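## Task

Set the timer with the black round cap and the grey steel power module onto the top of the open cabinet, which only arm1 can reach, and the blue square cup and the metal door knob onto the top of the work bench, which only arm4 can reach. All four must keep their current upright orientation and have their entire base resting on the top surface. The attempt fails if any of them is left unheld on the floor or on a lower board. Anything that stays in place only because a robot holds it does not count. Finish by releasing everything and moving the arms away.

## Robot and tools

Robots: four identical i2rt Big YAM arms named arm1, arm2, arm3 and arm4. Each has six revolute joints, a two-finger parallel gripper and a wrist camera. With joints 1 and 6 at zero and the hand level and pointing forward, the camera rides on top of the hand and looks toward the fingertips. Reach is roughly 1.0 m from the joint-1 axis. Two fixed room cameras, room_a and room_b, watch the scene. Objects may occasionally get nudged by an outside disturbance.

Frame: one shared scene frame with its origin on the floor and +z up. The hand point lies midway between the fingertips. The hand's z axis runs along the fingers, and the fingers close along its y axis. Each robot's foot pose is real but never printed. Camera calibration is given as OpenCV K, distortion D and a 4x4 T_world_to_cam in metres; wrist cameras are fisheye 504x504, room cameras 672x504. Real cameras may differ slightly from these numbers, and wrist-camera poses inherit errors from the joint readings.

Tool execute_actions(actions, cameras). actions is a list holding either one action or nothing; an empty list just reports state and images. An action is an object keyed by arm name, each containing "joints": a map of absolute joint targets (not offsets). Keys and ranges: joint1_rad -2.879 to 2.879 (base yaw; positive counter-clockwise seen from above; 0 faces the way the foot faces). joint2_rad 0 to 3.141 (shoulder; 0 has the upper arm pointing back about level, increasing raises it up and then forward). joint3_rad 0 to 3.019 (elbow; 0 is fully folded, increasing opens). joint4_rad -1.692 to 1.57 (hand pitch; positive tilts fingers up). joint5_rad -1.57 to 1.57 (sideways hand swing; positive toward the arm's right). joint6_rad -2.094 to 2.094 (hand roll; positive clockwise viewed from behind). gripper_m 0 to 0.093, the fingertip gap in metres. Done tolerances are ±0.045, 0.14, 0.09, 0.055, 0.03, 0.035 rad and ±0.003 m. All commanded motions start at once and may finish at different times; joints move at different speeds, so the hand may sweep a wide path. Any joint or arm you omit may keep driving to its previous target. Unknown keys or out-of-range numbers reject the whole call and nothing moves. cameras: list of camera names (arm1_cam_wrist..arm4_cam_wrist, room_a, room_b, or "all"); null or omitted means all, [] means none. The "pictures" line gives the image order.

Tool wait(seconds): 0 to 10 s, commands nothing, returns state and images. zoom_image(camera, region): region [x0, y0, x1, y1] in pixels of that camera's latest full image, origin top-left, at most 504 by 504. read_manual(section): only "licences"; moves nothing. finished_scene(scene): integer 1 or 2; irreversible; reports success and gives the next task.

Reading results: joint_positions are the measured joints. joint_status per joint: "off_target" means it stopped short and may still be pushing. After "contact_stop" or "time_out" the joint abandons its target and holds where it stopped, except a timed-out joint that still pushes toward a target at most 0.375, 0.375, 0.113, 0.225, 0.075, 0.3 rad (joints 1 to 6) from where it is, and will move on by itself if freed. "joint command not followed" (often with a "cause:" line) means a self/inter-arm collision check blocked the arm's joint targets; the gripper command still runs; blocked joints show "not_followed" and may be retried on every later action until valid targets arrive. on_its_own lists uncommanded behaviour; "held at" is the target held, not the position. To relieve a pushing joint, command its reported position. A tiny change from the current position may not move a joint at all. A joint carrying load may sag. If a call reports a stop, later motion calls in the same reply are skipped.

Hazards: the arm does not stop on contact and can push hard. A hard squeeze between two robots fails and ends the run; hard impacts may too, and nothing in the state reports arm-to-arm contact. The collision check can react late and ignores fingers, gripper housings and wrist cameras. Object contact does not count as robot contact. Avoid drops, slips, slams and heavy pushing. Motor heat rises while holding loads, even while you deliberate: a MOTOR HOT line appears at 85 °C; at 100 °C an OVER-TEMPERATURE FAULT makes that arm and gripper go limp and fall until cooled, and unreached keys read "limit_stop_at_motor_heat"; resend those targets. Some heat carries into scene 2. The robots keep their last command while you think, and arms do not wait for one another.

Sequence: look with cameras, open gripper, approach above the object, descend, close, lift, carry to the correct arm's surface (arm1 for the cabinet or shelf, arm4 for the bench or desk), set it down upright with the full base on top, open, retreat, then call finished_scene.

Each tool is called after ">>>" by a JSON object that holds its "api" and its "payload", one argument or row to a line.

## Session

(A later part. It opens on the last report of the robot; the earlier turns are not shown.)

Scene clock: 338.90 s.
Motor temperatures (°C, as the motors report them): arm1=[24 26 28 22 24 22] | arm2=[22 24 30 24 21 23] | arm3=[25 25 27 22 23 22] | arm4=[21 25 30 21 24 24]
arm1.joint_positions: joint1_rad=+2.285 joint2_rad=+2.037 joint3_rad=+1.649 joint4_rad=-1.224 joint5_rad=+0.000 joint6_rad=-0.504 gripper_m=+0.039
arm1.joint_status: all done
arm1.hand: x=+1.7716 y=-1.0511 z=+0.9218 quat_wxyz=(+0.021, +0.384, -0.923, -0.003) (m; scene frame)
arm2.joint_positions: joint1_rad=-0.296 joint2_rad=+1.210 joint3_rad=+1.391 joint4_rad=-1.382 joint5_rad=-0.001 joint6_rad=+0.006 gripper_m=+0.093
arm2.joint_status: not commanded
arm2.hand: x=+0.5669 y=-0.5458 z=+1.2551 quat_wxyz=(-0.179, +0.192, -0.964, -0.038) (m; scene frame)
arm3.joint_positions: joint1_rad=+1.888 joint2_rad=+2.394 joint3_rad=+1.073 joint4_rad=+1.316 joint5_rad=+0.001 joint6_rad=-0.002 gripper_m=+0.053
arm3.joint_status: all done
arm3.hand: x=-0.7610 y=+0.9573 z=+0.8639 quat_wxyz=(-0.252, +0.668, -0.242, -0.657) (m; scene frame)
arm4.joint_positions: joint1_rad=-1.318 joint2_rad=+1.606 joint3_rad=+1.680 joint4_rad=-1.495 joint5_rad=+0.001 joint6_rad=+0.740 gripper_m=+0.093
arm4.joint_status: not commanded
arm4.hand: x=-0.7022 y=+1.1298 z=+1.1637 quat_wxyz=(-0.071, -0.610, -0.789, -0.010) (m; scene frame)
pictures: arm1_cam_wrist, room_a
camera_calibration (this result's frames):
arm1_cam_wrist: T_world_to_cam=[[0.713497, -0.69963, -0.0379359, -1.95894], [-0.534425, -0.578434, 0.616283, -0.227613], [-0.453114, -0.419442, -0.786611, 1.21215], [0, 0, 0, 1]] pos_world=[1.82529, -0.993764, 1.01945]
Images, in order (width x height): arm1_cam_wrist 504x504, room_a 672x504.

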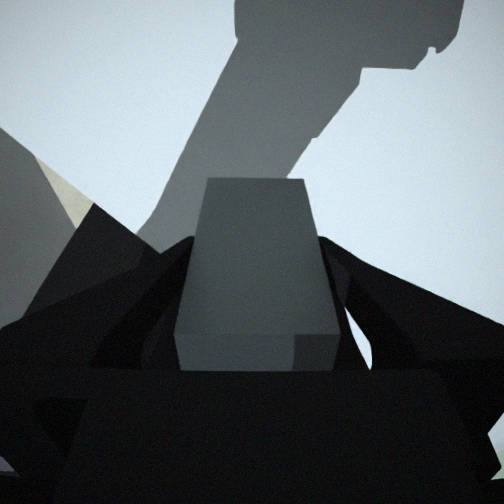

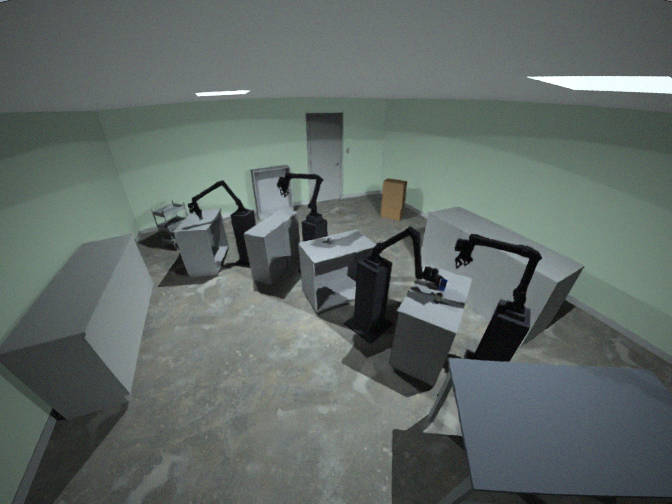

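>>> {"api": "execute_actions", "payload": {
  "actions": [
    {"arm1":{"joints":{"joint1_rad":2.15,"joint2_rad":2.10,"joint3_rad":1.85,"joint4_rad":-1.28}},"arm3":{"joints":{"joint2_rad":2.425,"joint4_rad":1.36}}}
  ],
  "cameras": ["arm3_cam_wrist"]
}}

>>> {"api": "execute_actions", "payload": {
  "actions": [
    {"arm1":{"joints":{"joint2_rad":2.235,"joint4_rad":-1.14}},"arm3":{"joints":{"gripper_m":0.093}}}
  ],
  "cameras": ["arm3_cam_wrist","arm1_cam_wrist"]
}}

Scene clock: 343.87 s.
Motor temperatures (°C, as the motors report them): arm1=[24 26 29 22 24 22] | arm2=[22 24 30 24 21 23] | arm3=[25 25 27 22 23 22] | arm4=[21 25 30 21 24 24]
arm1.joint_positions: joint1_rad=+2.154 joint2_rad=+2.106 joint3_rad=+1.799 joint4_rad=-1.266 joint5_rad=+0.000 joint6_rad=-0.504 gripper_m=+0.039
arm1.joint_status: all done
arm1.hand: x=+1.8286 y=-1.1209 z=+0.9336 quat_wxyz=(+0.002, +0.323, -0.946, -0.001) (m; scene frame)
arm2.joint_positions: joint1_rad=-0.296 joint2_rad=+1.210 joint3_rad=+1.391 joint4_rad=-1.382 joint5_rad=-0.001 joint6_rad=+0.006 gripper_m=+0.093
arm2.joint_status: not commanded
arm2.hand: x=+0.5669 y=-0.5458 z=+1.2551 quat_wxyz=(-0.179, +0.192, -0.964, -0.038) (m; scene frame)
arm3.joint_positions: joint1_rad=+1.888 joint2_rad=+2.404 joint3_rad=+1.073 joint4_rad=+1.340 joint5_rad=+0.001 joint6_rad=-0.002 gripper_m=+0.053
arm3.joint_status: all done
arm3.hand: x=-0.7598 y=+0.9563 z=+0.8631 quat_wxyz=(-0.253, +0.664, -0.241, -0.661) (m; scene frame)
arm4.joint_positions: joint1_rad=-1.318 joint2_rad=+1.606 joint3_rad=+1.680 joint4_rad=-1.495 joint5_rad=+0.001 joint6_rad=+0.740 gripper_m=+0.093
arm4.joint_status: not commanded
arm4.hand: x=-0.7022 y=+1.1298 z=+1.1637 quat_wxyz=(-0.071, -0.610, -0.789, -0.010) (m; scene frame)
pictures: arm3_cam_wrist
camera_calibration (this result's frames):
arm3_cam_wrist: T_world_to_cam=[[0.648507, 0.761164, 0.00832822, -0.242884], [0.448355, -0.373109, -0.812261, 1.40576], [-0.615156, 0.53049, -0.583235, -0.346183], [0, 0, 0, 1]] pos_world=[-0.685727, 0.893024, 0.941964]
Images, in order (width x height): arm3_cam_wrist 504x504.

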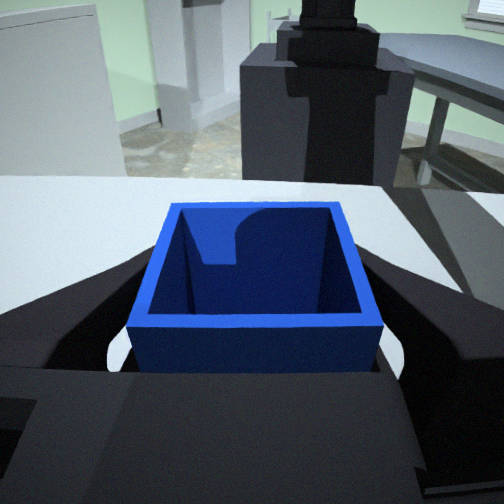

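Scene clock: 344.80 s.
Motor temperatures (°C, as the motors report them): arm1=[24 26 29 22 24 22] | arm2=[22 24 30 24 21 23] | arm3=[25 25 27 22 23 22] | arm4=[21 25 30 21 24 24]
arm1.joint_positions: joint1_rad=+2.154 joint2_rad=+2.253 joint3_rad=+1.812 joint4_rad=-1.153 joint5_rad=+0.000 joint6_rad=-0.504 gripper_m=+0.039
arm1.joint_status: all done
arm1.hand: x=+1.8442 y=-1.1187 z=+0.8458 quat_wxyz=(+0.013, +0.323, -0.946, -0.003) (m; scene frame)
arm2.joint_positions: joint1_rad=-0.296 joint2_rad=+1.210 joint3_rad=+1.391 joint4_rad=-1.382 joint5_rad=-0.001 joint6_rad=+0.006 gripper_m=+0.093
arm2.joint_status: not commanded
arm2.hand: x=+0.5669 y=-0.5458 z=+1.2551 quat_wxyz=(-0.179, +0.192, -0.964, -0.038) (m; scene frame)
arm3.joint_positions: joint1_rad=+1.888 joint2_rad=+2.409 joint3_rad=+1.073 joint4_rad=+1.340 joint5_rad=+0.001 joint6_rad=-0.002 gripper_m=+0.093
arm3.joint_status: all done
arm3.hand: x=-0.7592 y=+0.9558 z=+0.8601 quat_wxyz=(-0.253, +0.665, -0.241, -0.660) (m; scene frame)
arm4.joint_positions: joint1_rad=-1.318 joint2_rad=+1.606 joint3_rad=+1.680 joint4_rad=-1.495 joint5_rad=+0.001 joint6_rad=+0.740 gripper_m=+0.093
arm4.joint_status: not commanded
arm4.hand: x=-0.7022 y=+1.1298 z=+1.1637 quat_wxyz=(-0.071, -0.610, -0.789, -0.010) (m; scene frame)
pictures: arm1_cam_wrist, arm3_cam_wrist
camera_calibration (this result's frames):
arm1_cam_wrist: T_world_to_cam=[[0.616368, -0.786906, -0.0294898, -1.98661], [-0.616022, -0.505169, 0.604417, 0.0614915], [-0.490517, -0.354377, -0.796122, 1.30674], [0, 0, 0, 1]] pos_world=[1.90334, -1.06914, 0.944571]
arm3_cam_wrist: T_world_to_cam=[[0.648535, 0.761144, 0.00791488, -0.242505], [0.450934, -0.375801, -0.809587, 1.40508], [-0.613238, 0.528615, -0.586946, -0.340876], [0, 0, 0, 1]] pos_world=[-0.685366, 0.892806, 0.939383]
Images, in order (width x height): arm1_cam_wrist 504x504, arm3_cam_wrist 504x504.

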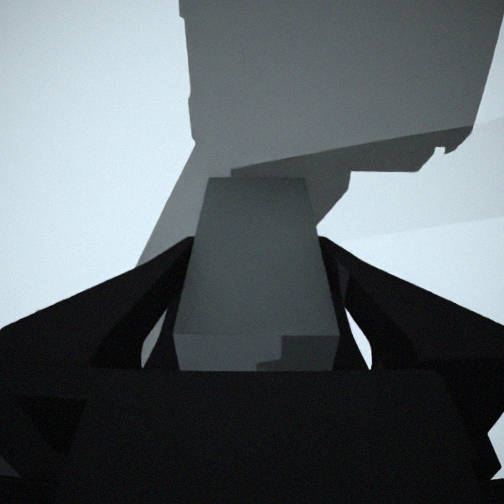

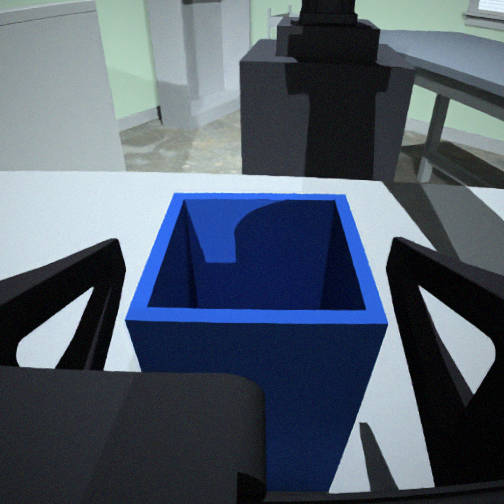

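>>> {"api": "execute_actions", "payload": {
  "actions": [
    {"arm1":{"joints":{"gripper_m":0.093}},"arm3":{"joints":{"joint2_rad":1.7,"joint3_rad":0.9,"joint4_rad":0.8}}}
  ],
  "cameras": ["arm1_cam_wrist"]
}}

>>> {"api": "execute_actions", "payload": {
  "actions": [
    {"arm1":{"joints":{"joint2_rad":1.5,"joint3_rad":1.5,"joint4_rad":-1.5}},"arm3":{"joints":{"joint1_rad":1.578,"joint2_rad":2.19,"joint3_rad":1.9,"joint4_rad":-1.25,"joint6_rad":0.29}}}
  ],
  "cameras": ["arm3_cam_wrist","room_a"]
}}

Scene clock: 351.53 s.
Motor temperatures (°C, as the motors report them): arm1=[24 27 29 22 24 22] | arm2=[22 24 31 24 21 23] | arm3=[25 25 27 22 23 22] | arm4=[21 25 30 21 24 24]
arm1.joint_positions: joint1_rad=+2.154 joint2_rad=+2.249 joint3_rad=+1.812 joint4_rad=-1.153 joint5_rad=+0.000 joint6_rad=-0.504 gripper_m=+0.093
arm1.joint_status: all done
arm1.hand: x=+1.8448 y=-1.1186 z=+0.8482 quat_wxyz=(+0.011, +0.323, -0.946, -0.003) (m; scene frame)
arm2.joint_positions: joint1_rad=-0.296 joint2_rad=+1.210 joint3_rad=+1.391 joint4_rad=-1.382 joint5_rad=-0.001 joint6_rad=+0.006 gripper_m=+0.093
arm2.joint_status: not commanded
arm2.hand: x=+0.5669 y=-0.5458 z=+1.2551 quat_wxyz=(-0.179, +0.192, -0.964, -0.038) (m; scene frame)
arm3.joint_positions: joint1_rad=+1.888 joint2_rad=+1.691 joint3_rad=+0.896 joint4_rad=+0.814 joint5_rad=+0.001 joint6_rad=-0.002 gripper_m=+0.093
arm3.joint_status: all done
arm3.hand: x=-0.7360 y=+0.9302 z=+1.1277 quat_wxyz=(-0.255, +0.660, -0.239, -0.665) (m; scene frame)
arm4.joint_positions: joint1_rad=-1.318 joint2_rad=+1.606 joint3_rad=+1.680 joint4_rad=-1.495 joint5_rad=+0.001 joint6_rad=+0.740 gripper_m=+0.093
arm4.joint_status: not commanded
arm4.hand: x=-0.7022 y=+1.1298 z=+1.1637 quat_wxyz=(-0.071, -0.610, -0.789, -0.010) (m; scene frame)
pictures: arm1_cam_wrist
camera_calibration (this result's frames):
arm1_cam_wrist: T_world_to_cam=[[0.616773, -0.786656, -0.0276313, -1.98889], [-0.618105, -0.505759, 0.601793, 0.0658587], [-0.487379, -0.35409, -0.798174, 1.30525], [0, 0, 0, 1]] pos_world=[1.90355, -1.06908, 0.947229]
Images, in order (width x height): arm1_cam_wrist 504x504.

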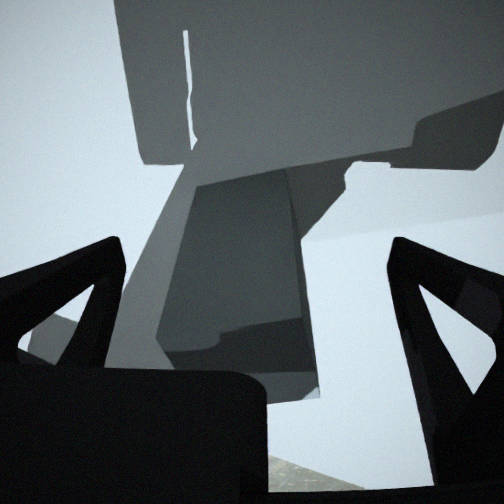

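Scene clock: 353.57 s.
Motor temperatures (°C, as the motors report them): arm1=[24 27 29 22 24 22] | arm2=[22 24 31 24 21 23] | arm3=[25 25 27 22 23 22] | arm4=[21 25 30 21 24 24]
arm1.joint_positions: joint1_rad=+2.154 joint2_rad=+1.494 joint3_rad=+1.504 joint4_rad=-1.489 joint5_rad=+0.000 joint6_rad=-0.504 gripper_m=+0.093
arm1.joint_status: all done
arm1.hand: x=+1.6593 y=-1.1475 z=+1.1462 quat_wxyz=(-0.044, +0.323, -0.945, +0.007) (m; scene frame)
arm2.joint_positions: joint1_rad=-0.296 joint2_rad=+1.210 joint3_rad=+1.391 joint4_rad=-1.382 joint5_rad=-0.001 joint6_rad=+0.006 gripper_m=+0.093
arm2.joint_status: not commanded
arm2.hand: x=+0.5669 y=-0.5458 z=+1.2551 quat_wxyz=(-0.179, +0.192, -0.964, -0.038) (m; scene frame)
arm3.joint_positions: joint1_rad=+1.575 joint2_rad=+2.196 joint3_rad=+1.855 joint4_rad=-1.237 joint5_rad=-0.001 joint6_rad=+0.281 gripper_m=+0.093
arm3.joint_status: all done
arm3.hand: x=-0.5831 y=+1.0695 z=+0.9249 quat_wxyz=(-0.006, +0.794, -0.608, +0.007) (m; scene frame)
arm4.joint_positions: joint1_rad=-1.317 joint2_rad=+1.604 joint3_rad=+1.680 joint4_rad=-1.499 joint5_rad=+0.002 joint6_rad=+0.740 gripper_m=+0.093
arm4.joint_status: not commanded
arm4.hand: x=-0.7032 y=+1.1305 z=+1.1643 quat_wxyz=(-0.070, -0.610, -0.790, -0.009) (m; scene frame)
pictures: arm3_cam_wrist, room_a
camera_calibration (this result's frames):
arm3_cam_wrist: T_world_to_cam=[[0.968059, 0.250552, 0.00918942, 0.287448], [0.197397, -0.784255, 0.588199, 0.417063], [0.154582, -0.567598, -0.808664, 1.57022], [0, 0, 0, 1]] pos_world=[-0.60332, 1.14631, 1.02182]
Images, in order (width x height): arm3_cam_wrist 504x504, room_a 672x504.

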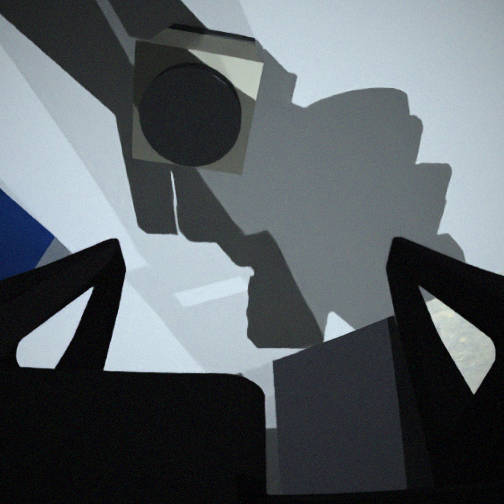

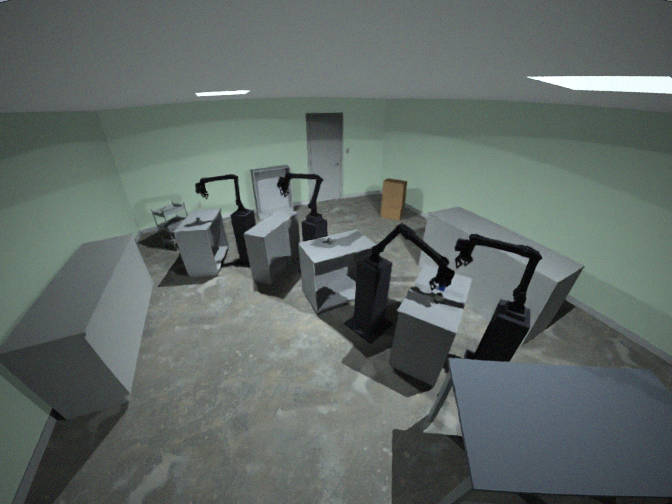

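>>> {"api": "execute_actions", "payload": {
  "actions": [
    {"arm3":{"joints":{"joint1_rad":1.602,"joint2_rad":2.31,"joint3_rad":2.09,"joint4_rad":-1.31,"joint6_rad":0.41}}}
  ],
  "cameras": []
}}

>>> {"api": "execute_actions", "payload": {
  "actions": [
    {"arm3":{"joints":{"joint2_rad":2.415,"joint3_rad":2.0,"joint4_rad":-1.13}}}
  ],
  "cameras": ["arm3_cam_wrist"]
}}

Scene clock: 366.47 s.
Motor temperatures (°C, as the motors report them): arm1=[24 26 28 22 24 22] | arm2=[22 23 31 24 21 23] | arm3=[25 26 29 22 23 22] | arm4=[21 25 30 21 24 24]
arm1.joint_positions: joint1_rad=+2.154 joint2_rad=+1.494 joint3_rad=+1.504 joint4_rad=-1.489 joint5_rad=+0.000 joint6_rad=-0.504 gripper_m=+0.093
arm1.joint_status: not commanded
arm1.hand: x=+1.6593 y=-1.1475 z=+1.1462 quat_wxyz=(-0.044, +0.323, -0.945, +0.007) (m; scene frame)
arm2.joint_positions: joint1_rad=-0.296 joint2_rad=+1.210 joint3_rad=+1.391 joint4_rad=-1.382 joint5_rad=-0.001 joint6_rad=+0.006 gripper_m=+0.093
arm2.joint_status: not commanded
arm2.hand: x=+0.5669 y=-0.5458 z=+1.2551 quat_wxyz=(-0.179, +0.192, -0.964, -0.038) (m; scene frame)
arm3.joint_positions: joint1_rad=+1.599 joint2_rad=+2.304 joint3_rad=+2.035 joint4_rad=-1.297 joint5_rad=-0.001 joint6_rad=+0.401 gripper_m=+0.093
arm3.joint_status: all done
arm3.hand: x=-0.6175 y=+1.0937 z=+0.9202 quat_wxyz=(-0.008, +0.764, -0.645, +0.000) (m; scene frame)
arm4.joint_positions: joint1_rad=-1.317 joint2_rad=+1.604 joint3_rad=+1.680 joint4_rad=-1.499 joint5_rad=+0.002 joint6_rad=+0.740 gripper_m=+0.093
arm4.joint_status: not commanded
arm4.hand: x=-0.7032 y=+1.1305 z=+1.1643 quat_wxyz=(-0.070, -0.610, -0.790, -0.009) (m; scene frame)
pictures: none
No camera images: the call's "cameras" was empty. Leave "cameras" out to get every camera's image.

Scene clock: 367.47 s.
Motor temperatures (°C, as the motors report them): arm1=[24 26 28 22 24 22] | arm2=[22 23 31 24 21 23] | arm3=[25 26 29 22 23 22] | arm4=[21 25 30 21 24 24]
arm1.joint_positions: joint1_rad=+2.154 joint2_rad=+1.494 joint3_rad=+1.504 joint4_rad=-1.489 joint5_rad=+0.000 joint6_rad=-0.504 gripper_m=+0.093
arm1.joint_status: not commanded
arm1.hand: x=+1.6593 y=-1.1475 z=+1.1462 quat_wxyz=(-0.044, +0.323, -0.945, +0.007) (m; scene frame)
arm2.joint_positions: joint1_rad=-0.296 joint2_rad=+1.210 joint3_rad=+1.391 joint4_rad=-1.382 joint5_rad=-0.001 joint6_rad=+0.006 gripper_m=+0.093
arm2.joint_status: not commanded
arm2.hand: x=+0.5669 y=-0.5458 z=+1.2551 quat_wxyz=(-0.179, +0.192, -0.964, -0.038) (m; scene frame)
arm3.joint_positions: joint1_rad=+1.599 joint2_rad=+2.429 joint3_rad=+1.995 joint4_rad=-1.144 joint5_rad=-0.001 joint6_rad=+0.402 gripper_m=+0.093
arm3.joint_status: all done
arm3.hand: x=-0.6173 y=+1.0964 z=+0.8207 quat_wxyz=(-0.006, +0.764, -0.646, +0.006) (m; scene frame)
arm4.joint_positions: joint1_rad=-1.317 joint2_rad=+1.604 joint3_rad=+1.680 joint4_rad=-1.499 joint5_rad=+0.002 joint6_rad=+0.740 gripper_m=+0.093
arm4.joint_status: not commanded
arm4.hand: x=-0.7032 y=+1.1305 z=+1.1643 quat_wxyz=(-0.070, -0.610, -0.790, -0.009) (m; scene frame)
pictures: arm3_cam_wrist
camera_calibration (this result's frames):
arm3_cam_wrist: T_world_to_cam=[[0.987636, 0.156479, 0.00944734, 0.429788], [0.121271, -0.800823, 0.586495, 0.478786], [0.0993399, -0.578097, -0.809898, 1.48495], [0, 0, 0, 1]] pos_world=[-0.630051, 1.17462, 0.917792]
Images, in order (width x height): arm3_cam_wrist 504x504.

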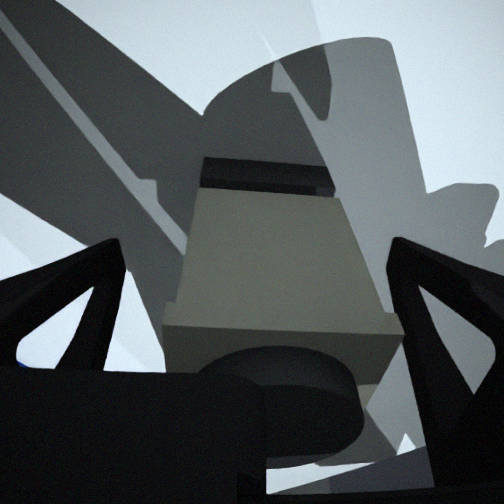

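>>> {"api": "execute_actions", "payload": {
  "actions": [
    {"arm3":{"joints":{"gripper_m":0}}}
  ],
  "cameras": []
}}

>>> {"api": "execute_actions", "payload": {
  "actions": [
    {"arm3":{"joints":{"joint2_rad":1.6,"joint3_rad":1.6,"joint4_rad":-1.55}}}
  ],
  "cameras": []
}}

>>> {"api": "execute_actions", "payload": {
  "actions": [
    {"arm3":{"joints":{"joint1_rad":-1.405}},"arm4":{"joints":{"joint1_rad":-1.607,"joint2_rad":1.95,"joint3_rad":1.63,"joint4_rad":-1.228,"joint6_rad":-0.18}}}
  ],
  "cameras": ["arm4_cam_wrist"]
}}

>>> {"api": "execute_actions", "payload": {
  "actions": [
    {"arm3":{"joints":{"joint2_rad":2.33,"joint3_rad":1.99,"joint4_rad":-1.2}}}
  ],
  "cameras": ["arm3_cam_wrist"]
}}

Scene clock: 373.83 s.
Motor temperatures (°C, as the motors report them): arm1=[24 26 28 22 24 22] | arm2=[22 23 31 24 21 23] | arm3=[25 26 29 22 23 22] | arm4=[21 25 30 21 24 24]
arm1.joint_positions: joint1_rad=+2.154 joint2_rad=+1.494 joint3_rad=+1.504 joint4_rad=-1.489 joint5_rad=+0.000 joint6_rad=-0.504 gripper_m=+0.093
arm1.joint_status: not commanded
arm1.hand: x=+1.6593 y=-1.1475 z=+1.1462 quat_wxyz=(-0.044, +0.323, -0.945, +0.007) (m; scene frame)
arm2.joint_positions: joint1_rad=-0.296 joint2_rad=+1.210 joint3_rad=+1.391 joint4_rad=-1.382 joint5_rad=-0.001 joint6_rad=+0.006 gripper_m=+0.093
arm2.joint_status: not commanded
arm2.hand: x=+0.5669 y=-0.5458 z=+1.2551 quat_wxyz=(-0.179, +0.192, -0.964, -0.038) (m; scene frame)
arm3.joint_positions: joint1_rad=+1.599 joint2_rad=+2.429 joint3_rad=+1.995 joint4_rad=-1.143 joint5_rad=-0.001 joint6_rad=+0.403 gripper_m=+0.044
arm3.joint_status: gripper_m off_target (ended at +0.044, target +0.000)
arm3.hand: x=-0.6174 y=+1.0965 z=+0.8207 quat_wxyz=(-0.006, +0.763, -0.646, +0.006) (m; scene frame)
arm4.joint_positions: joint1_rad=-1.317 joint2_rad=+1.604 joint3_rad=+1.680 joint4_rad=-1.499 joint5_rad=+0.002 joint6_rad=+0.740 gripper_m=+0.093
arm4.joint_status: not commanded
arm4.hand: x=-0.7032 y=+1.1305 z=+1.1643 quat_wxyz=(-0.070, -0.610, -0.790, -0.009) (m; scene frame)
pictures: none
No camera images: the call's "cameras" was empty. Leave "cameras" out to get every camera's image.

Scene clock: 375.50 s.
Motor temperatures (°C, as the motors report them): arm1=[24 26 28 22 24 22] | arm2=[22 23 31 24 21 23] | arm3=[25 26 29 22 23 22] | arm4=[21 25 30 21 24 24]
arm1.joint_positions: joint1_rad=+2.154 joint2_rad=+1.494 joint3_rad=+1.504 joint4_rad=-1.489 joint5_rad=+0.000 joint6_rad=-0.504 gripper_m=+0.093
arm1.joint_status: not commanded
arm1.hand: x=+1.6593 y=-1.1475 z=+1.1462 quat_wxyz=(-0.044, +0.323, -0.945, +0.007) (m; scene frame)
arm2.joint_positions: joint1_rad=-0.296 joint2_rad=+1.210 joint3_rad=+1.391 joint4_rad=-1.382 joint5_rad=-0.001 joint6_rad=+0.006 gripper_m=+0.093
arm2.joint_status: not commanded
arm2.hand: x=+0.5669 y=-0.5458 z=+1.2551 quat_wxyz=(-0.179, +0.192, -0.964, -0.038) (m; scene frame)
arm3.joint_positions: joint1_rad=+1.599 joint2_rad=+1.601 joint3_rad=+1.600 joint4_rad=-1.540 joint5_rad=-0.001 joint6_rad=+0.403 gripper_m=+0.044
arm3.joint_status: all done
arm3.hand: x=-0.5106 y=+0.9190 z=+1.1618 quat_wxyz=(-0.012, +0.763, -0.646, -0.012) (m; scene frame)
arm4.joint_positions: joint1_rad=-1.317 joint2_rad=+1.604 joint3_rad=+1.680 joint4_rad=-1.499 joint5_rad=+0.002 joint6_rad=+0.740 gripper_m=+0.093
arm4.joint_status: not commanded
arm4.hand: x=-0.7032 y=+1.1305 z=+1.1643 quat_wxyz=(-0.070, -0.610, -0.790, -0.009) (m; scene frame)
pictures: none
No camera images: the call's "cameras" was empty. Leave "cameras" out to get every camera's image.

Scene clock: 378.07 s.
Motor temperatures (°C, as the motors report them): arm1=[24 26 28 22 24 22] | arm2=[22 23 31 24 21 23] | arm3=[25 26 29 22 23 22] | arm4=[21 25 30 21 24 24]
arm1.joint_positions: joint1_rad=+2.154 joint2_rad=+1.494 joint3_rad=+1.504 joint4_rad=-1.489 joint5_rad=+0.000 joint6_rad=-0.504 gripper_m=+0.093
arm1.joint_status: not commanded
arm1.hand: x=+1.6593 y=-1.1475 z=+1.1462 quat_wxyz=(-0.044, +0.323, -0.945, +0.007) (m; scene frame)
arm2.joint_positions: joint1_rad=-0.296 joint2_rad=+1.210 joint3_rad=+1.391 joint4_rad=-1.382 joint5_rad=-0.001 joint6_rad=+0.006 gripper_m=+0.093
arm2.joint_status: not commanded
arm2.hand: x=+0.5669 y=-0.5458 z=+1.2551 quat_wxyz=(-0.179, +0.192, -0.964, -0.038) (m; scene frame)
arm3.joint_positions: joint1_rad=-1.413 joint2_rad=+1.611 joint3_rad=+1.600 joint4_rad=-1.540 joint5_rad=+0.001 joint6_rad=+0.403 gripper_m=+0.044
arm3.joint_status: all done
arm3.hand: x=+0.0691 y=+0.1288 z=+1.1581 quat_wxyz=(-0.012, -0.595, -0.803, -0.005) (m; scene frame)
arm4.joint_positions: joint1_rad=-1.615 joint2_rad=+1.951 joint3_rad=+1.605 joint4_rad=-1.238 joint5_rad=+0.002 joint6_rad=-0.167 gripper_m=+0.093
arm4.joint_status: all done
arm4.hand: x=-0.7659 y=+0.9702 z=+0.9515 quat_wxyz=(+0.009, -0.346, -0.938, -0.008) (m; scene frame)
pictures: arm4_cam_wrist
camera_calibration (this result's frames):
arm4_cam_wrist: T_world_to_cam=[[-0.639631, -0.768671, -0.00411146, 0.257552], [-0.616794, 0.510044, 0.599516, -1.53172], [-0.458734, 0.386005, -0.800352, 0.15696], [0, 0, 0, 1]] pos_world=[-0.708017, 0.918631, 1.04497]
Images, in order (width x height): arm4_cam_wrist 504x504.

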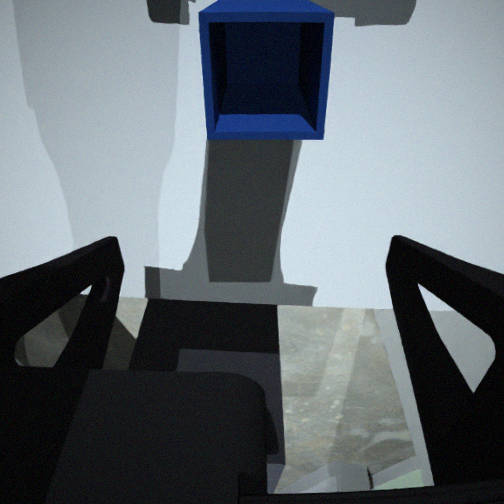

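Scene clock: 379.73 s.
Motor temperatures (°C, as the motors report them): arm1=[24 26 28 22 24 22] | arm2=[22 23 31 24 21 23] | arm3=[25 26 29 22 23 22] | arm4=[21 25 30 21 24 24]
arm1.joint_positions: joint1_rad=+2.154 joint2_rad=+1.494 joint3_rad=+1.504 joint4_rad=-1.489 joint5_rad=+0.000 joint6_rad=-0.504 gripper_m=+0.093
arm1.joint_status: not commanded
arm1.hand: x=+1.6593 y=-1.1475 z=+1.1462 quat_wxyz=(-0.044, +0.323, -0.945, +0.007) (m; scene frame)
arm2.joint_positions: joint1_rad=-0.296 joint2_rad=+1.210 joint3_rad=+1.391 joint4_rad=-1.382 joint5_rad=-0.001 joint6_rad=+0.006 gripper_m=+0.093
arm2.joint_status: not commanded
arm2.hand: x=+0.5669 y=-0.5458 z=+1.2551 quat_wxyz=(-0.179, +0.192, -0.964, -0.038) (m; scene frame)
arm3.joint_positions: joint1_rad=-1.413 joint2_rad=+2.358 joint3_rad=+1.948 joint4_rad=-1.208 joint5_rad=+0.001 joint6_rad=+0.403 gripper_m=+0.044
arm3.joint_status: all done
arm3.hand: x=+0.1923 y=-0.0102 z=+0.8543 quat_wxyz=(+0.020, -0.595, -0.803, -0.013) (m; scene frame)
arm4.joint_positions: joint1_rad=-1.615 joint2_rad=+1.951 joint3_rad=+1.605 joint4_rad=-1.238 joint5_rad=+0.002 joint6_rad=-0.167 gripper_m=+0.093
arm4.joint_status: not commanded
arm4.hand: x=-0.7659 y=+0.9702 z=+0.9515 quat_wxyz=(+0.009, -0.346, -0.938, -0.008) (m; scene frame)
pictures: arm3_cam_wrist
camera_calibration (this result's frames):
arm3_cam_wrist: T_world_to_cam=[[-0.959477, -0.281753, -0.00430319, 0.184726], [-0.222887, 0.749494, 0.623362, -0.474806], [-0.172409, 0.599061, -0.781922, 0.832372], [0, 0, 0, 1]] pos_world=[0.214921, -0.0907303, 0.947621]
Images, in order (width x height): arm3_cam_wrist 504x504.

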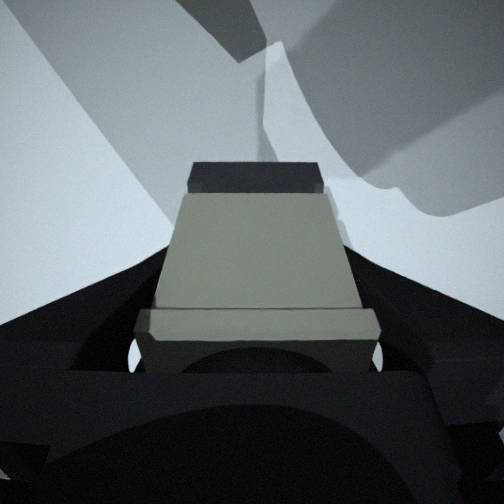

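>>> {"api": "execute_actions", "payload": {
  "actions": [
    {"arm3":{"joints":{"joint2_rad":2.385,"joint4_rad":-1.15}},"arm4":{"joints":{"joint2_rad":2.045,"joint3_rad":1.73,"joint4_rad":-1.22}}}
  ],
  "cameras": ["arm3_cam_wrist"]
}}

>>> {"api": "execute_actions", "payload": {
  "actions": [
    {"arm4":{"joints":{"joint2_rad":2.15,"joint3_rad":1.64,"joint4_rad":-1.03}}}
  ],
  "cameras": ["arm4_cam_wrist","room_b"]
}}

>>> {"api": "zoom_image", "payload": {
  "camera": "room_b",
  "region": [270, 180, 420, 300]
}}

Scene clock: 384.73 s.
Motor temperatures (°C, as the motors report them): arm1=[24 26 28 22 24 22] | arm2=[22 23 31 24 21 23] | arm3=[25 26 29 22 23 22] | arm4=[21 25 30 21 24 24]
arm1.joint_positions: joint1_rad=+2.154 joint2_rad=+1.494 joint3_rad=+1.504 joint4_rad=-1.489 joint5_rad=+0.000 joint6_rad=-0.504 gripper_m=+0.093
arm1.joint_status: not commanded
arm1.hand: x=+1.6593 y=-1.1475 z=+1.1462 quat_wxyz=(-0.044, +0.323, -0.945, +0.007) (m; scene frame)
arm2.joint_positions: joint1_rad=-0.296 joint2_rad=+1.210 joint3_rad=+1.391 joint4_rad=-1.382 joint5_rad=-0.001 joint6_rad=+0.006 gripper_m=+0.093
arm2.joint_status: not commanded
arm2.hand: x=+0.5669 y=-0.5458 z=+1.2551 quat_wxyz=(-0.179, +0.192, -0.964, -0.038) (m; scene frame)
arm3.joint_positions: joint1_rad=-1.413 joint2_rad=+2.380 joint3_rad=+1.948 joint4_rad=-1.164 joint5_rad=+0.001 joint6_rad=+0.403 gripper_m=+0.044
arm3.joint_status: all done
arm3.hand: x=+0.1967 y=-0.0151 z=+0.8391 quat_wxyz=(+0.010, -0.595, -0.803, -0.010) (m; scene frame)
arm4.joint_positions: joint1_rad=-1.615 joint2_rad=+2.046 joint3_rad=+1.684 joint4_rad=-1.228 joint5_rad=+0.002 joint6_rad=-0.167 gripper_m=+0.093
arm4.joint_status: all done
arm4.hand: x=-0.7488 y=+0.9502 z=+0.9248 quat_wxyz=(+0.012, -0.346, -0.938, -0.009) (m; scene frame)
pictures: arm3_cam_wrist
camera_calibration (this result's frames):
arm3_cam_wrist: T_world_to_cam=[[-0.959457, -0.28156, -0.0128743, 0.194734], [-0.23108, 0.759644, 0.6079, -0.445922], [-0.16138, 0.586229, -0.793909, 0.831895], [0, 0, 0, 1]] pos_world=[0.218047, -0.0941096, 0.934032]
Images, in order (width x height): arm3_cam_wrist 504x504.

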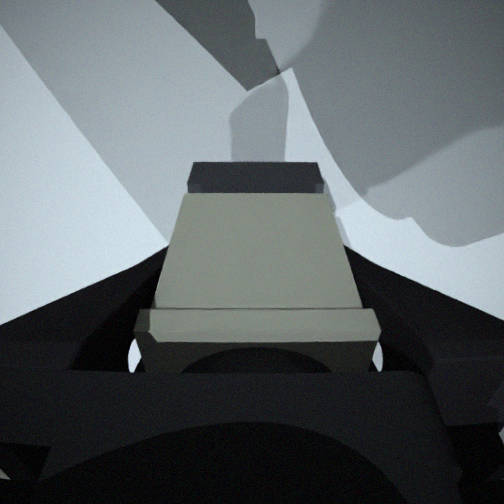

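Scene clock: 385.80 s.
Motor temperatures (°C, as the motors report them): arm1=[24 26 28 22 24 22] | arm2=[22 23 31 24 21 23] | arm3=[25 26 29 22 23 22] | arm4=[21 25 30 21 24 24]
arm1.joint_positions: joint1_rad=+2.154 joint2_rad=+1.494 joint3_rad=+1.504 joint4_rad=-1.489 joint5_rad=+0.000 joint6_rad=-0.504 gripper_m=+0.093
arm1.joint_status: not commanded
arm1.hand: x=+1.6593 y=-1.1475 z=+1.1462 quat_wxyz=(-0.044, +0.323, -0.945, +0.007) (m; scene frame)
arm2.joint_positions: joint1_rad=-0.296 joint2_rad=+1.210 joint3_rad=+1.391 joint4_rad=-1.382 joint5_rad=-0.001 joint6_rad=+0.006 gripper_m=+0.093
arm2.joint_status: not commanded
arm2.hand: x=+0.5669 y=-0.5458 z=+1.2551 quat_wxyz=(-0.179, +0.192, -0.964, -0.038) (m; scene frame)
arm3.joint_positions: joint1_rad=-1.413 joint2_rad=+2.380 joint3_rad=+1.948 joint4_rad=-1.164 joint5_rad=+0.001 joint6_rad=+0.403 gripper_m=+0.044
arm3.joint_status: not commanded
arm3.hand: x=+0.1967 y=-0.0151 z=+0.8391 quat_wxyz=(+0.010, -0.595, -0.803, -0.010) (m; scene frame)
arm4.joint_positions: joint1_rad=-1.615 joint2_rad=+2.164 joint3_rad=+1.628 joint4_rad=-1.043 joint5_rad=+0.002 joint6_rad=-0.167 gripper_m=+0.093
arm4.joint_status: all done
arm4.hand: x=-0.7437 y=+0.9450 z=+0.8351 quat_wxyz=(+0.007, -0.346, -0.938, -0.007) (m; scene frame)
pictures: arm4_cam_wrist, room_b
camera_calibration (this result's frames):
arm4_cam_wrist: T_world_to_cam=[[-0.639644, -0.768664, -0.00322972, 0.251096], [-0.618682, 0.512334, 0.595605, -1.43569], [-0.456166, 0.382974, -0.803271, 0.0909695], [0, 0, 0, 1]] pos_world=[-0.68613, 0.893725, 0.928992]
Images, in order (width x height): arm4_cam_wrist 504x504, room_b 672x504.

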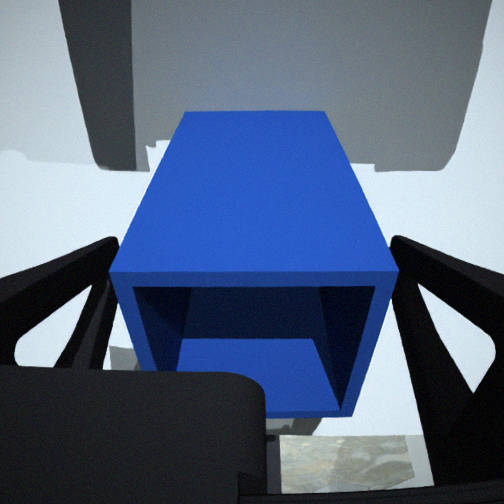

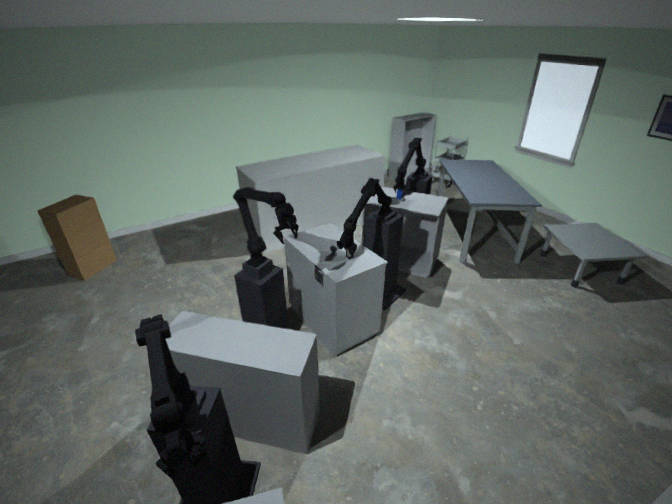

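Region (270, 180, 420, 300) of room_b's 672x504 image, scaled by 3.360, with more detail than that image has; it fills the top 403 rows of this view, and the rest is white.

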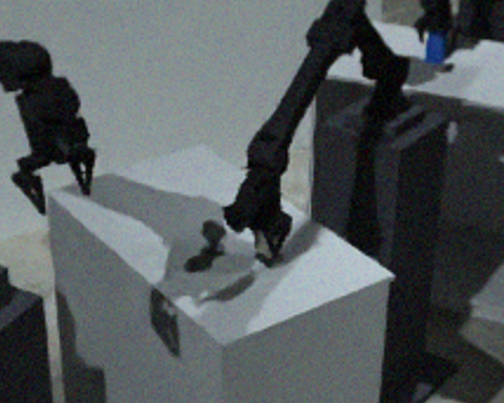

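>>> {"api": "execute_actions", "payload": {
  "actions": [
    {"arm3":{"joints":{"joint2_rad":2.41,"joint4_rad":-1.13}},"arm4":{"joints":{"gripper_m":0}}}
  ],
  "cameras": ["arm3_cam_wrist"]
}}

>>> {"api": "execute_actions", "payload": {
  "actions": [
    {"arm3":{"joints":{"gripper_m":0.093}},"arm4":{"joints":{"joint2_rad":1.7,"joint3_rad":1.7,"joint4_rad":-1.55}}}
  ],
  "cameras": ["arm3_cam_wrist"]
}}

Scene clock: 388.87 s.
Motor temperatures (°C, as the motors report them): arm1=[24 26 28 22 24 22] | arm2=[22 23 31 24 21 23] | arm3=[25 26 30 22 23 22] | arm4=[21 25 30 22 24 24]
arm1.joint_positions: joint1_rad=+2.154 joint2_rad=+1.494 joint3_rad=+1.504 joint4_rad=-1.489 joint5_rad=+0.000 joint6_rad=-0.504 gripper_m=+0.093
arm1.joint_status: not commanded
arm1.hand: x=+1.6593 y=-1.1475 z=+1.1462 quat_wxyz=(-0.044, +0.323, -0.945, +0.007) (m; scene frame)
arm2.joint_positions: joint1_rad=-0.296 joint2_rad=+1.210 joint3_rad=+1.391 joint4_rad=-1.382 joint5_rad=-0.001 joint6_rad=+0.006 gripper_m=+0.093
arm2.joint_status: not commanded
arm2.hand: x=+0.5669 y=-0.5458 z=+1.2551 quat_wxyz=(-0.179, +0.192, -0.964, -0.038) (m; scene frame)
arm3.joint_positions: joint1_rad=-1.413 joint2_rad=+2.407 joint3_rad=+1.948 joint4_rad=-1.144 joint5_rad=+0.001 joint6_rad=+0.403 gripper_m=+0.044
arm3.joint_status: all done
arm3.hand: x=+0.1967 y=-0.0146 z=+0.8216 quat_wxyz=(+0.013, -0.595, -0.803, -0.011) (m; scene frame)
arm4.joint_positions: joint1_rad=-1.615 joint2_rad=+2.164 joint3_rad=+1.628 joint4_rad=-1.043 joint5_rad=+0.001 joint6_rad=-0.168 gripper_m=+0.053
arm4.joint_status: gripper_m off_target (ended at +0.053, target +0.000)
arm4.hand: x=-0.7436 y=+0.9450 z=+0.8351 quat_wxyz=(+0.007, -0.345, -0.938, -0.007) (m; scene frame)
pictures: arm3_cam_wrist
camera_calibration (this result's frames):
arm3_cam_wrist: T_world_to_cam=[[-0.959476, -0.281604, -0.0102721, 0.192467], [-0.228616, 0.756589, 0.612623, -0.440061], [-0.164745, 0.590146, -0.790308, 0.815421], [0, 0, 0, 1]] pos_world=[0.218399, -0.0940722, 0.916003]
Images, in order (width x height): arm3_cam_wrist 504x504.

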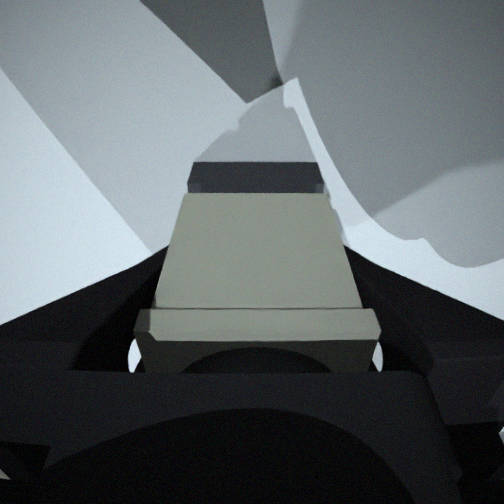

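Scene clock: 390.47 s.
Motor temperatures (°C, as the motors report them): arm1=[24 26 28 22 24 22] | arm2=[22 23 31 24 21 23] | arm3=[25 26 30 22 23 22] | arm4=[21 26 30 22 24 24]
arm1.joint_positions: joint1_rad=+2.154 joint2_rad=+1.494 joint3_rad=+1.504 joint4_rad=-1.489 joint5_rad=+0.000 joint6_rad=-0.504 gripper_m=+0.093
arm1.joint_status: not commanded
arm1.hand: x=+1.6593 y=-1.1475 z=+1.1462 quat_wxyz=(-0.044, +0.323, -0.945, +0.007) (m; scene frame)
arm2.joint_positions: joint1_rad=-0.296 joint2_rad=+1.210 joint3_rad=+1.391 joint4_rad=-1.382 joint5_rad=-0.001 joint6_rad=+0.006 gripper_m=+0.093
arm2.joint_status: not commanded
arm2.hand: x=+0.5669 y=-0.5458 z=+1.2551 quat_wxyz=(-0.179, +0.192, -0.964, -0.038) (m; scene frame)
arm3.joint_positions: joint1_rad=-1.413 joint2_rad=+2.407 joint3_rad=+1.948 joint4_rad=-1.144 joint5_rad=+0.001 joint6_rad=+0.403 gripper_m=+0.093
arm3.joint_status: all done
arm3.hand: x=+0.1967 y=-0.0146 z=+0.8216 quat_wxyz=(+0.013, -0.595, -0.803, -0.011) (m; scene frame)
arm4.joint_positions: joint1_rad=-1.615 joint2_rad=+1.713 joint3_rad=+1.684 joint4_rad=-1.539 joint5_rad=+0.001 joint6_rad=-0.168 gripper_m=+0.053
arm4.joint_status: all done
arm4.hand: x=-0.8017 y=+1.0115 z=+1.1093 quat_wxyz=(+0.002, -0.345, -0.938, -0.004) (m; scene frame)
pictures: arm3_cam_wrist
camera_calibration (this result's frames):
arm3_cam_wrist: T_world_to_cam=[[-0.959476, -0.281604, -0.0102721, 0.192467], [-0.228616, 0.756589, 0.612623, -0.440061], [-0.164745, 0.590146, -0.790308, 0.815421], [0, 0, 0, 1]] pos_world=[0.218399, -0.0940722, 0.916003]
Images, in order (width x height): arm3_cam_wrist 504x504.

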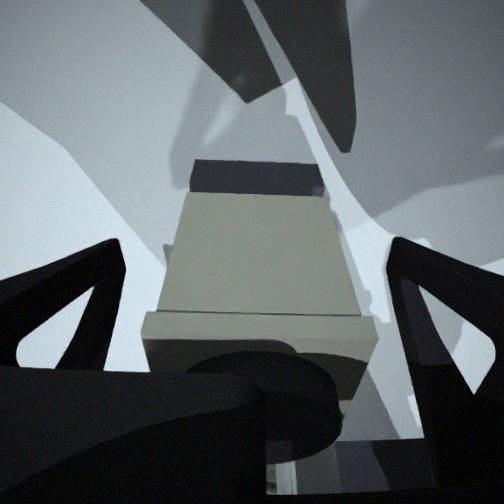

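>>> {"api": "execute_actions", "payload": {
  "actions": [
    {"arm3":{"joints":{"joint2_rad":2.1,"joint3_rad":2.0,"joint4_rad":-1.47}},"arm4":{"joints":{"joint1_rad":0.70}}}
  ],
  "cameras": []
}}

>>> {"api": "execute_actions", "payload": {
  "actions": [
    {"arm3":{"joints":{"joint1_rad":-1.6,"joint2_rad":2.29,"joint3_rad":2.08,"joint4_rad":-1.32,"joint6_rad":0}},"arm4":{"joints":{"joint2_rad":2.17,"joint3_rad":1.805,"joint4_rad":-1.17}}}
  ],
  "cameras": ["arm3_cam_wrist","arm4_cam_wrist"]
}}

Scene clock: 398.03 s.
Motor temperatures (°C, as the motors report them): arm1=[24 26 28 22 24 22] | arm2=[22 23 31 24 21 23] | arm3=[25 26 30 22 23 22] | arm4=[21 25 30 21 24 24]
arm1.joint_positions: joint1_rad=+2.154 joint2_rad=+1.494 joint3_rad=+1.504 joint4_rad=-1.489 joint5_rad=+0.000 joint6_rad=-0.504 gripper_m=+0.093
arm1.joint_status: not commanded
arm1.hand: x=+1.6593 y=-1.1475 z=+1.1462 quat_wxyz=(-0.044, +0.323, -0.945, +0.007) (m; scene frame)
arm2.joint_positions: joint1_rad=-0.296 joint2_rad=+1.210 joint3_rad=+1.391 joint4_rad=-1.382 joint5_rad=-0.001 joint6_rad=+0.006 gripper_m=+0.093
arm2.joint_status: not commanded
arm2.hand: x=+0.5669 y=-0.5458 z=+1.2551 quat_wxyz=(-0.179, +0.192, -0.964, -0.038) (m; scene frame)
arm3.joint_positions: joint1_rad=-1.413 joint2_rad=+2.096 joint3_rad=+1.983 joint4_rad=-1.457 joint5_rad=+0.001 joint6_rad=+0.403 gripper_m=+0.093
arm3.joint_status: all done
arm3.hand: x=+0.1727 y=+0.0085 z=+1.0372 quat_wxyz=(-0.003, -0.595, -0.803, -0.007) (m; scene frame)
arm4.joint_positions: joint1_rad=+0.705 joint2_rad=+1.713 joint3_rad=+1.684 joint4_rad=-1.539 joint5_rad=-0.001 joint6_rad=-0.169 gripper_m=+0.053
arm4.joint_status: all done
arm4.hand: x=-1.0740 y=+1.9353 z=+1.1204 quat_wxyz=(-0.004, +0.723, -0.691, -0.006) (m; scene frame)
pictures: none
No camera images: the call's "cameras" was empty. Leave "cameras" out to get every camera's image.

Scene clock: 399.63 s.
Motor temperatures (°C, as the motors report them): arm1=[24 26 28 22 24 22] | arm2=[22 23 31 24 21 23] | arm3=[25 26 30 22 23 22] | arm4=[21 26 30 21 24 24]
arm1.joint_positions: joint1_rad=+2.154 joint2_rad=+1.494 joint3_rad=+1.504 joint4_rad=-1.489 joint5_rad=+0.000 joint6_rad=-0.504 gripper_m=+0.093
arm1.joint_status: not commanded
arm1.hand: x=+1.6593 y=-1.1475 z=+1.1462 quat_wxyz=(-0.044, +0.323, -0.945, +0.007) (m; scene frame)
arm2.joint_positions: joint1_rad=-0.296 joint2_rad=+1.210 joint3_rad=+1.391 joint4_rad=-1.382 joint5_rad=-0.001 joint6_rad=+0.006 gripper_m=+0.093
arm2.joint_status: not commanded
arm2.hand: x=+0.5669 y=-0.5458 z=+1.2551 quat_wxyz=(-0.179, +0.192, -0.964, -0.038) (m; scene frame)
arm3.joint_positions: joint1_rad=-1.593 joint2_rad=+2.313 joint3_rad=+2.047 joint4_rad=-1.333 joint5_rad=+0.001 joint6_rad=+0.009 gripper_m=+0.093
arm3.joint_status: all done
arm3.hand: x=+0.0982 y=-0.0913 z=+0.9182 quat_wxyz=(+0.008, -0.506, -0.863, -0.014) (m; scene frame)
arm4.joint_positions: joint1_rad=+0.705 joint2_rad=+2.175 joint3_rad=+1.775 joint4_rad=-1.182 joint5_rad=-0.001 joint6_rad=-0.169 gripper_m=+0.053
arm4.joint_status: all done
arm4.hand: x=-1.0600 y=+2.0539 z=+0.8920 quat_wxyz=(+0.001, +0.723, -0.691, -0.002) (m; scene frame)
pictures: arm3_cam_wrist, arm4_cam_wrist
camera_calibration (this result's frames):
arm3_cam_wrist: T_world_to_cam=[[-0.877306, -0.479351, -0.0236163, 0.0634952], [-0.393138, 0.689552, 0.608244, -0.449665], [-0.275277, 0.5429, -0.793399, 0.930202], [0, 0, 0, 1]] pos_world=[0.134988, -0.164503, 1.01303]
arm4_cam_wrist: T_world_to_cam=[[0.998345, 0.0575085, 0.000952628, 0.936967], [0.0462685, -0.812838, 0.580649, 1.2065], [0.0341666, -0.579644, -0.814154, 2.07424], [0, 0, 0, 1]] pos_world=[-1.06211, 2.12913, 0.9873]
Images, in order (width x height): arm3_cam_wrist 504x504, arm4_cam_wrist 504x504.

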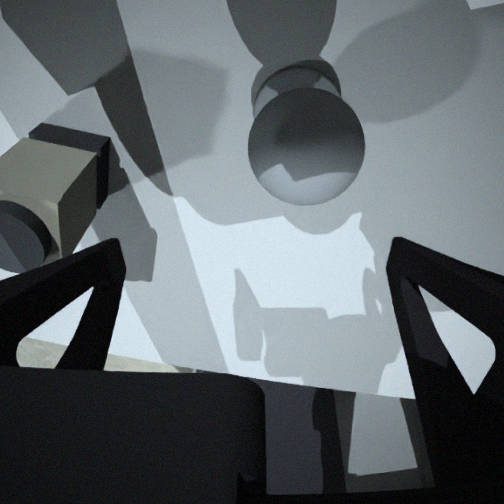

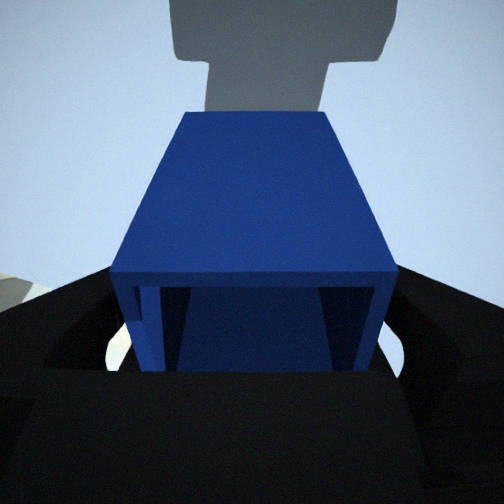

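>>> {"api": "execute_actions", "payload": {
  "actions": [
    {"arm3":{"joints":{"joint1_rad":-1.635}},"arm4":{"joints":{"joint2_rad":2.245,"joint4_rad":-1.1}}}
  ],
  "cameras": ["arm4_cam_wrist"]
}}

>>> {"api": "execute_actions", "payload": {
  "actions": [
    {"arm3":{"joints":{"joint2_rad":2.40,"joint3_rad":2.0,"joint4_rad":-1.13}},"arm4":{"joints":{"gripper_m":0.093}}}
  ],
  "cameras": ["arm3_cam_wrist","arm4_cam_wrist"]
}}

Scene clock: 406.53 s.
Motor temperatures (°C, as the motors report them): arm1=[24 26 28 22 24 22] | arm2=[22 23 31 24 21 23] | arm3=[25 27 30 22 23 22] | arm4=[21 26 30 22 24 24]
arm1.joint_positions: joint1_rad=+2.154 joint2_rad=+1.494 joint3_rad=+1.504 joint4_rad=-1.489 joint5_rad=+0.000 joint6_rad=-0.504 gripper_m=+0.093
arm1.joint_status: not commanded
arm1.hand: x=+1.6593 y=-1.1475 z=+1.1462 quat_wxyz=(-0.044, +0.323, -0.945, +0.007) (m; scene frame)
arm2.joint_positions: joint1_rad=-0.296 joint2_rad=+1.210 joint3_rad=+1.391 joint4_rad=-1.382 joint5_rad=-0.001 joint6_rad=+0.006 gripper_m=+0.093
arm2.joint_status: not commanded
arm2.hand: x=+0.5669 y=-0.5458 z=+1.2551 quat_wxyz=(-0.179, +0.192, -0.964, -0.038) (m; scene frame)
arm3.joint_positions: joint1_rad=-1.639 joint2_rad=+2.313 joint3_rad=+2.047 joint4_rad=-1.333 joint5_rad=+0.001 joint6_rad=+0.008 gripper_m=+0.093
arm3.joint_status: all done
arm3.hand: x=+0.0702 y=-0.1064 z=+0.9177 quat_wxyz=(+0.008, -0.525, -0.851, -0.014) (m; scene frame)
arm4.joint_positions: joint1_rad=+0.705 joint2_rad=+2.257 joint3_rad=+1.775 joint4_rad=-1.113 joint5_rad=-0.001 joint6_rad=-0.169 gripper_m=+0.053
arm4.joint_status: all done
arm4.hand: x=-1.0594 y=+2.0593 z=+0.8407 quat_wxyz=(+0.006, +0.723, -0.691, +0.002) (m; scene frame)
pictures: arm4_cam_wrist
camera_calibration (this result's frames):
arm4_cam_wrist: T_world_to_cam=[[0.998342, 0.0575405, -0.0013768, 0.938055], [0.0472291, -0.805296, 0.590989, 1.21752], [0.032897, -0.590074, -0.806678, 2.04945], [0, 0, 0, 1]] pos_world=[-1.06142, 2.13581, 0.934996]
Images, in order (width x height): arm4_cam_wrist 504x504.

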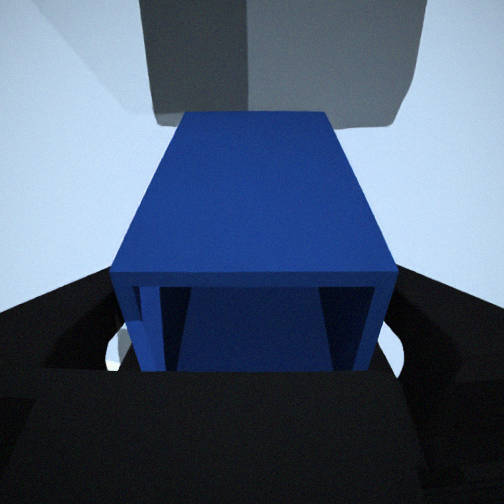

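Scene clock: 407.70 s.
Motor temperatures (°C, as the motors report them): arm1=[24 26 28 22 24 22] | arm2=[22 23 31 24 21 23] | arm3=[25 27 30 22 23 22] | arm4=[21 26 30 22 24 24]
arm1.joint_positions: joint1_rad=+2.154 joint2_rad=+1.494 joint3_rad=+1.504 joint4_rad=-1.489 joint5_rad=+0.000 joint6_rad=-0.504 gripper_m=+0.093
arm1.joint_status: not commanded
arm1.hand: x=+1.6593 y=-1.1475 z=+1.1462 quat_wxyz=(-0.044, +0.323, -0.945, +0.007) (m; scene frame)
arm2.joint_positions: joint1_rad=-0.296 joint2_rad=+1.210 joint3_rad=+1.391 joint4_rad=-1.382 joint5_rad=-0.001 joint6_rad=+0.006 gripper_m=+0.093
arm2.joint_status: not commanded
arm2.hand: x=+0.5669 y=-0.5458 z=+1.2551 quat_wxyz=(-0.179, +0.192, -0.964, -0.038) (m; scene frame)
arm3.joint_positions: joint1_rad=-1.639 joint2_rad=+2.410 joint3_rad=+1.996 joint4_rad=-1.144 joint5_rad=+0.001 joint6_rad=+0.008 gripper_m=+0.093
arm3.joint_status: all done
arm3.hand: x=+0.0770 y=-0.1167 z=+0.8335 quat_wxyz=(-0.009, -0.525, -0.851, -0.004) (m; scene frame)
arm4.joint_positions: joint1_rad=+0.705 joint2_rad=+2.257 joint3_rad=+1.775 joint4_rad=-1.113 joint5_rad=-0.001 joint6_rad=-0.169 gripper_m=+0.093
arm4.joint_status: all done
arm4.hand: x=-1.0594 y=+2.0593 z=+0.8407 quat_wxyz=(+0.006, +0.723, -0.691, +0.002) (m; scene frame)
pictures: arm3_cam_wrist, arm4_cam_wrist
camera_calibration (this result's frames):
arm3_cam_wrist: T_world_to_cam=[[-0.898011, -0.439302, -0.0242934, 0.0375517], [-0.371656, 0.727862, 0.576272, -0.359544], [-0.235475, 0.526527, -0.816897, 0.885546], [0, 0, 0, 1]] pos_world=[0.10862, -0.188069, 0.931507]
arm4_cam_wrist: T_world_to_cam=[[0.998342, 0.0575452, -0.00100156, 0.937666], [0.0470092, -0.805268, 0.591044, 1.21717], [0.0332053, -0.590112, -0.806638, 2.04981], [0, 0, 0, 1]] pos_world=[-1.06139, 2.13581, 0.934991]
Images, in order (width x height): arm3_cam_wrist 504x504, arm4_cam_wrist 504x504.

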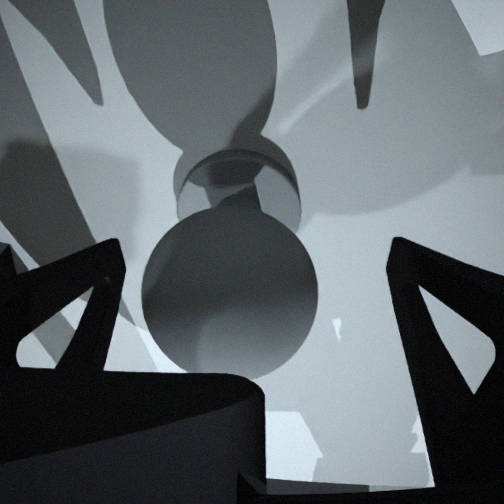

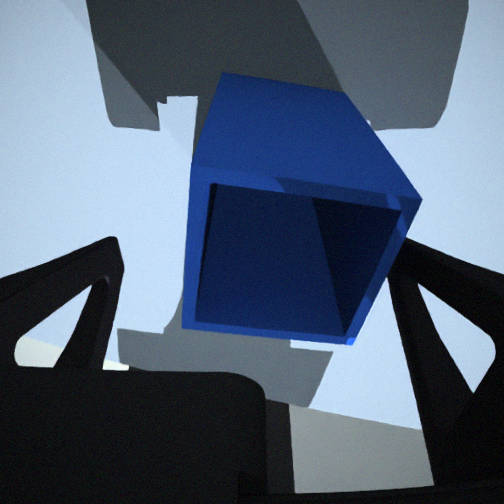

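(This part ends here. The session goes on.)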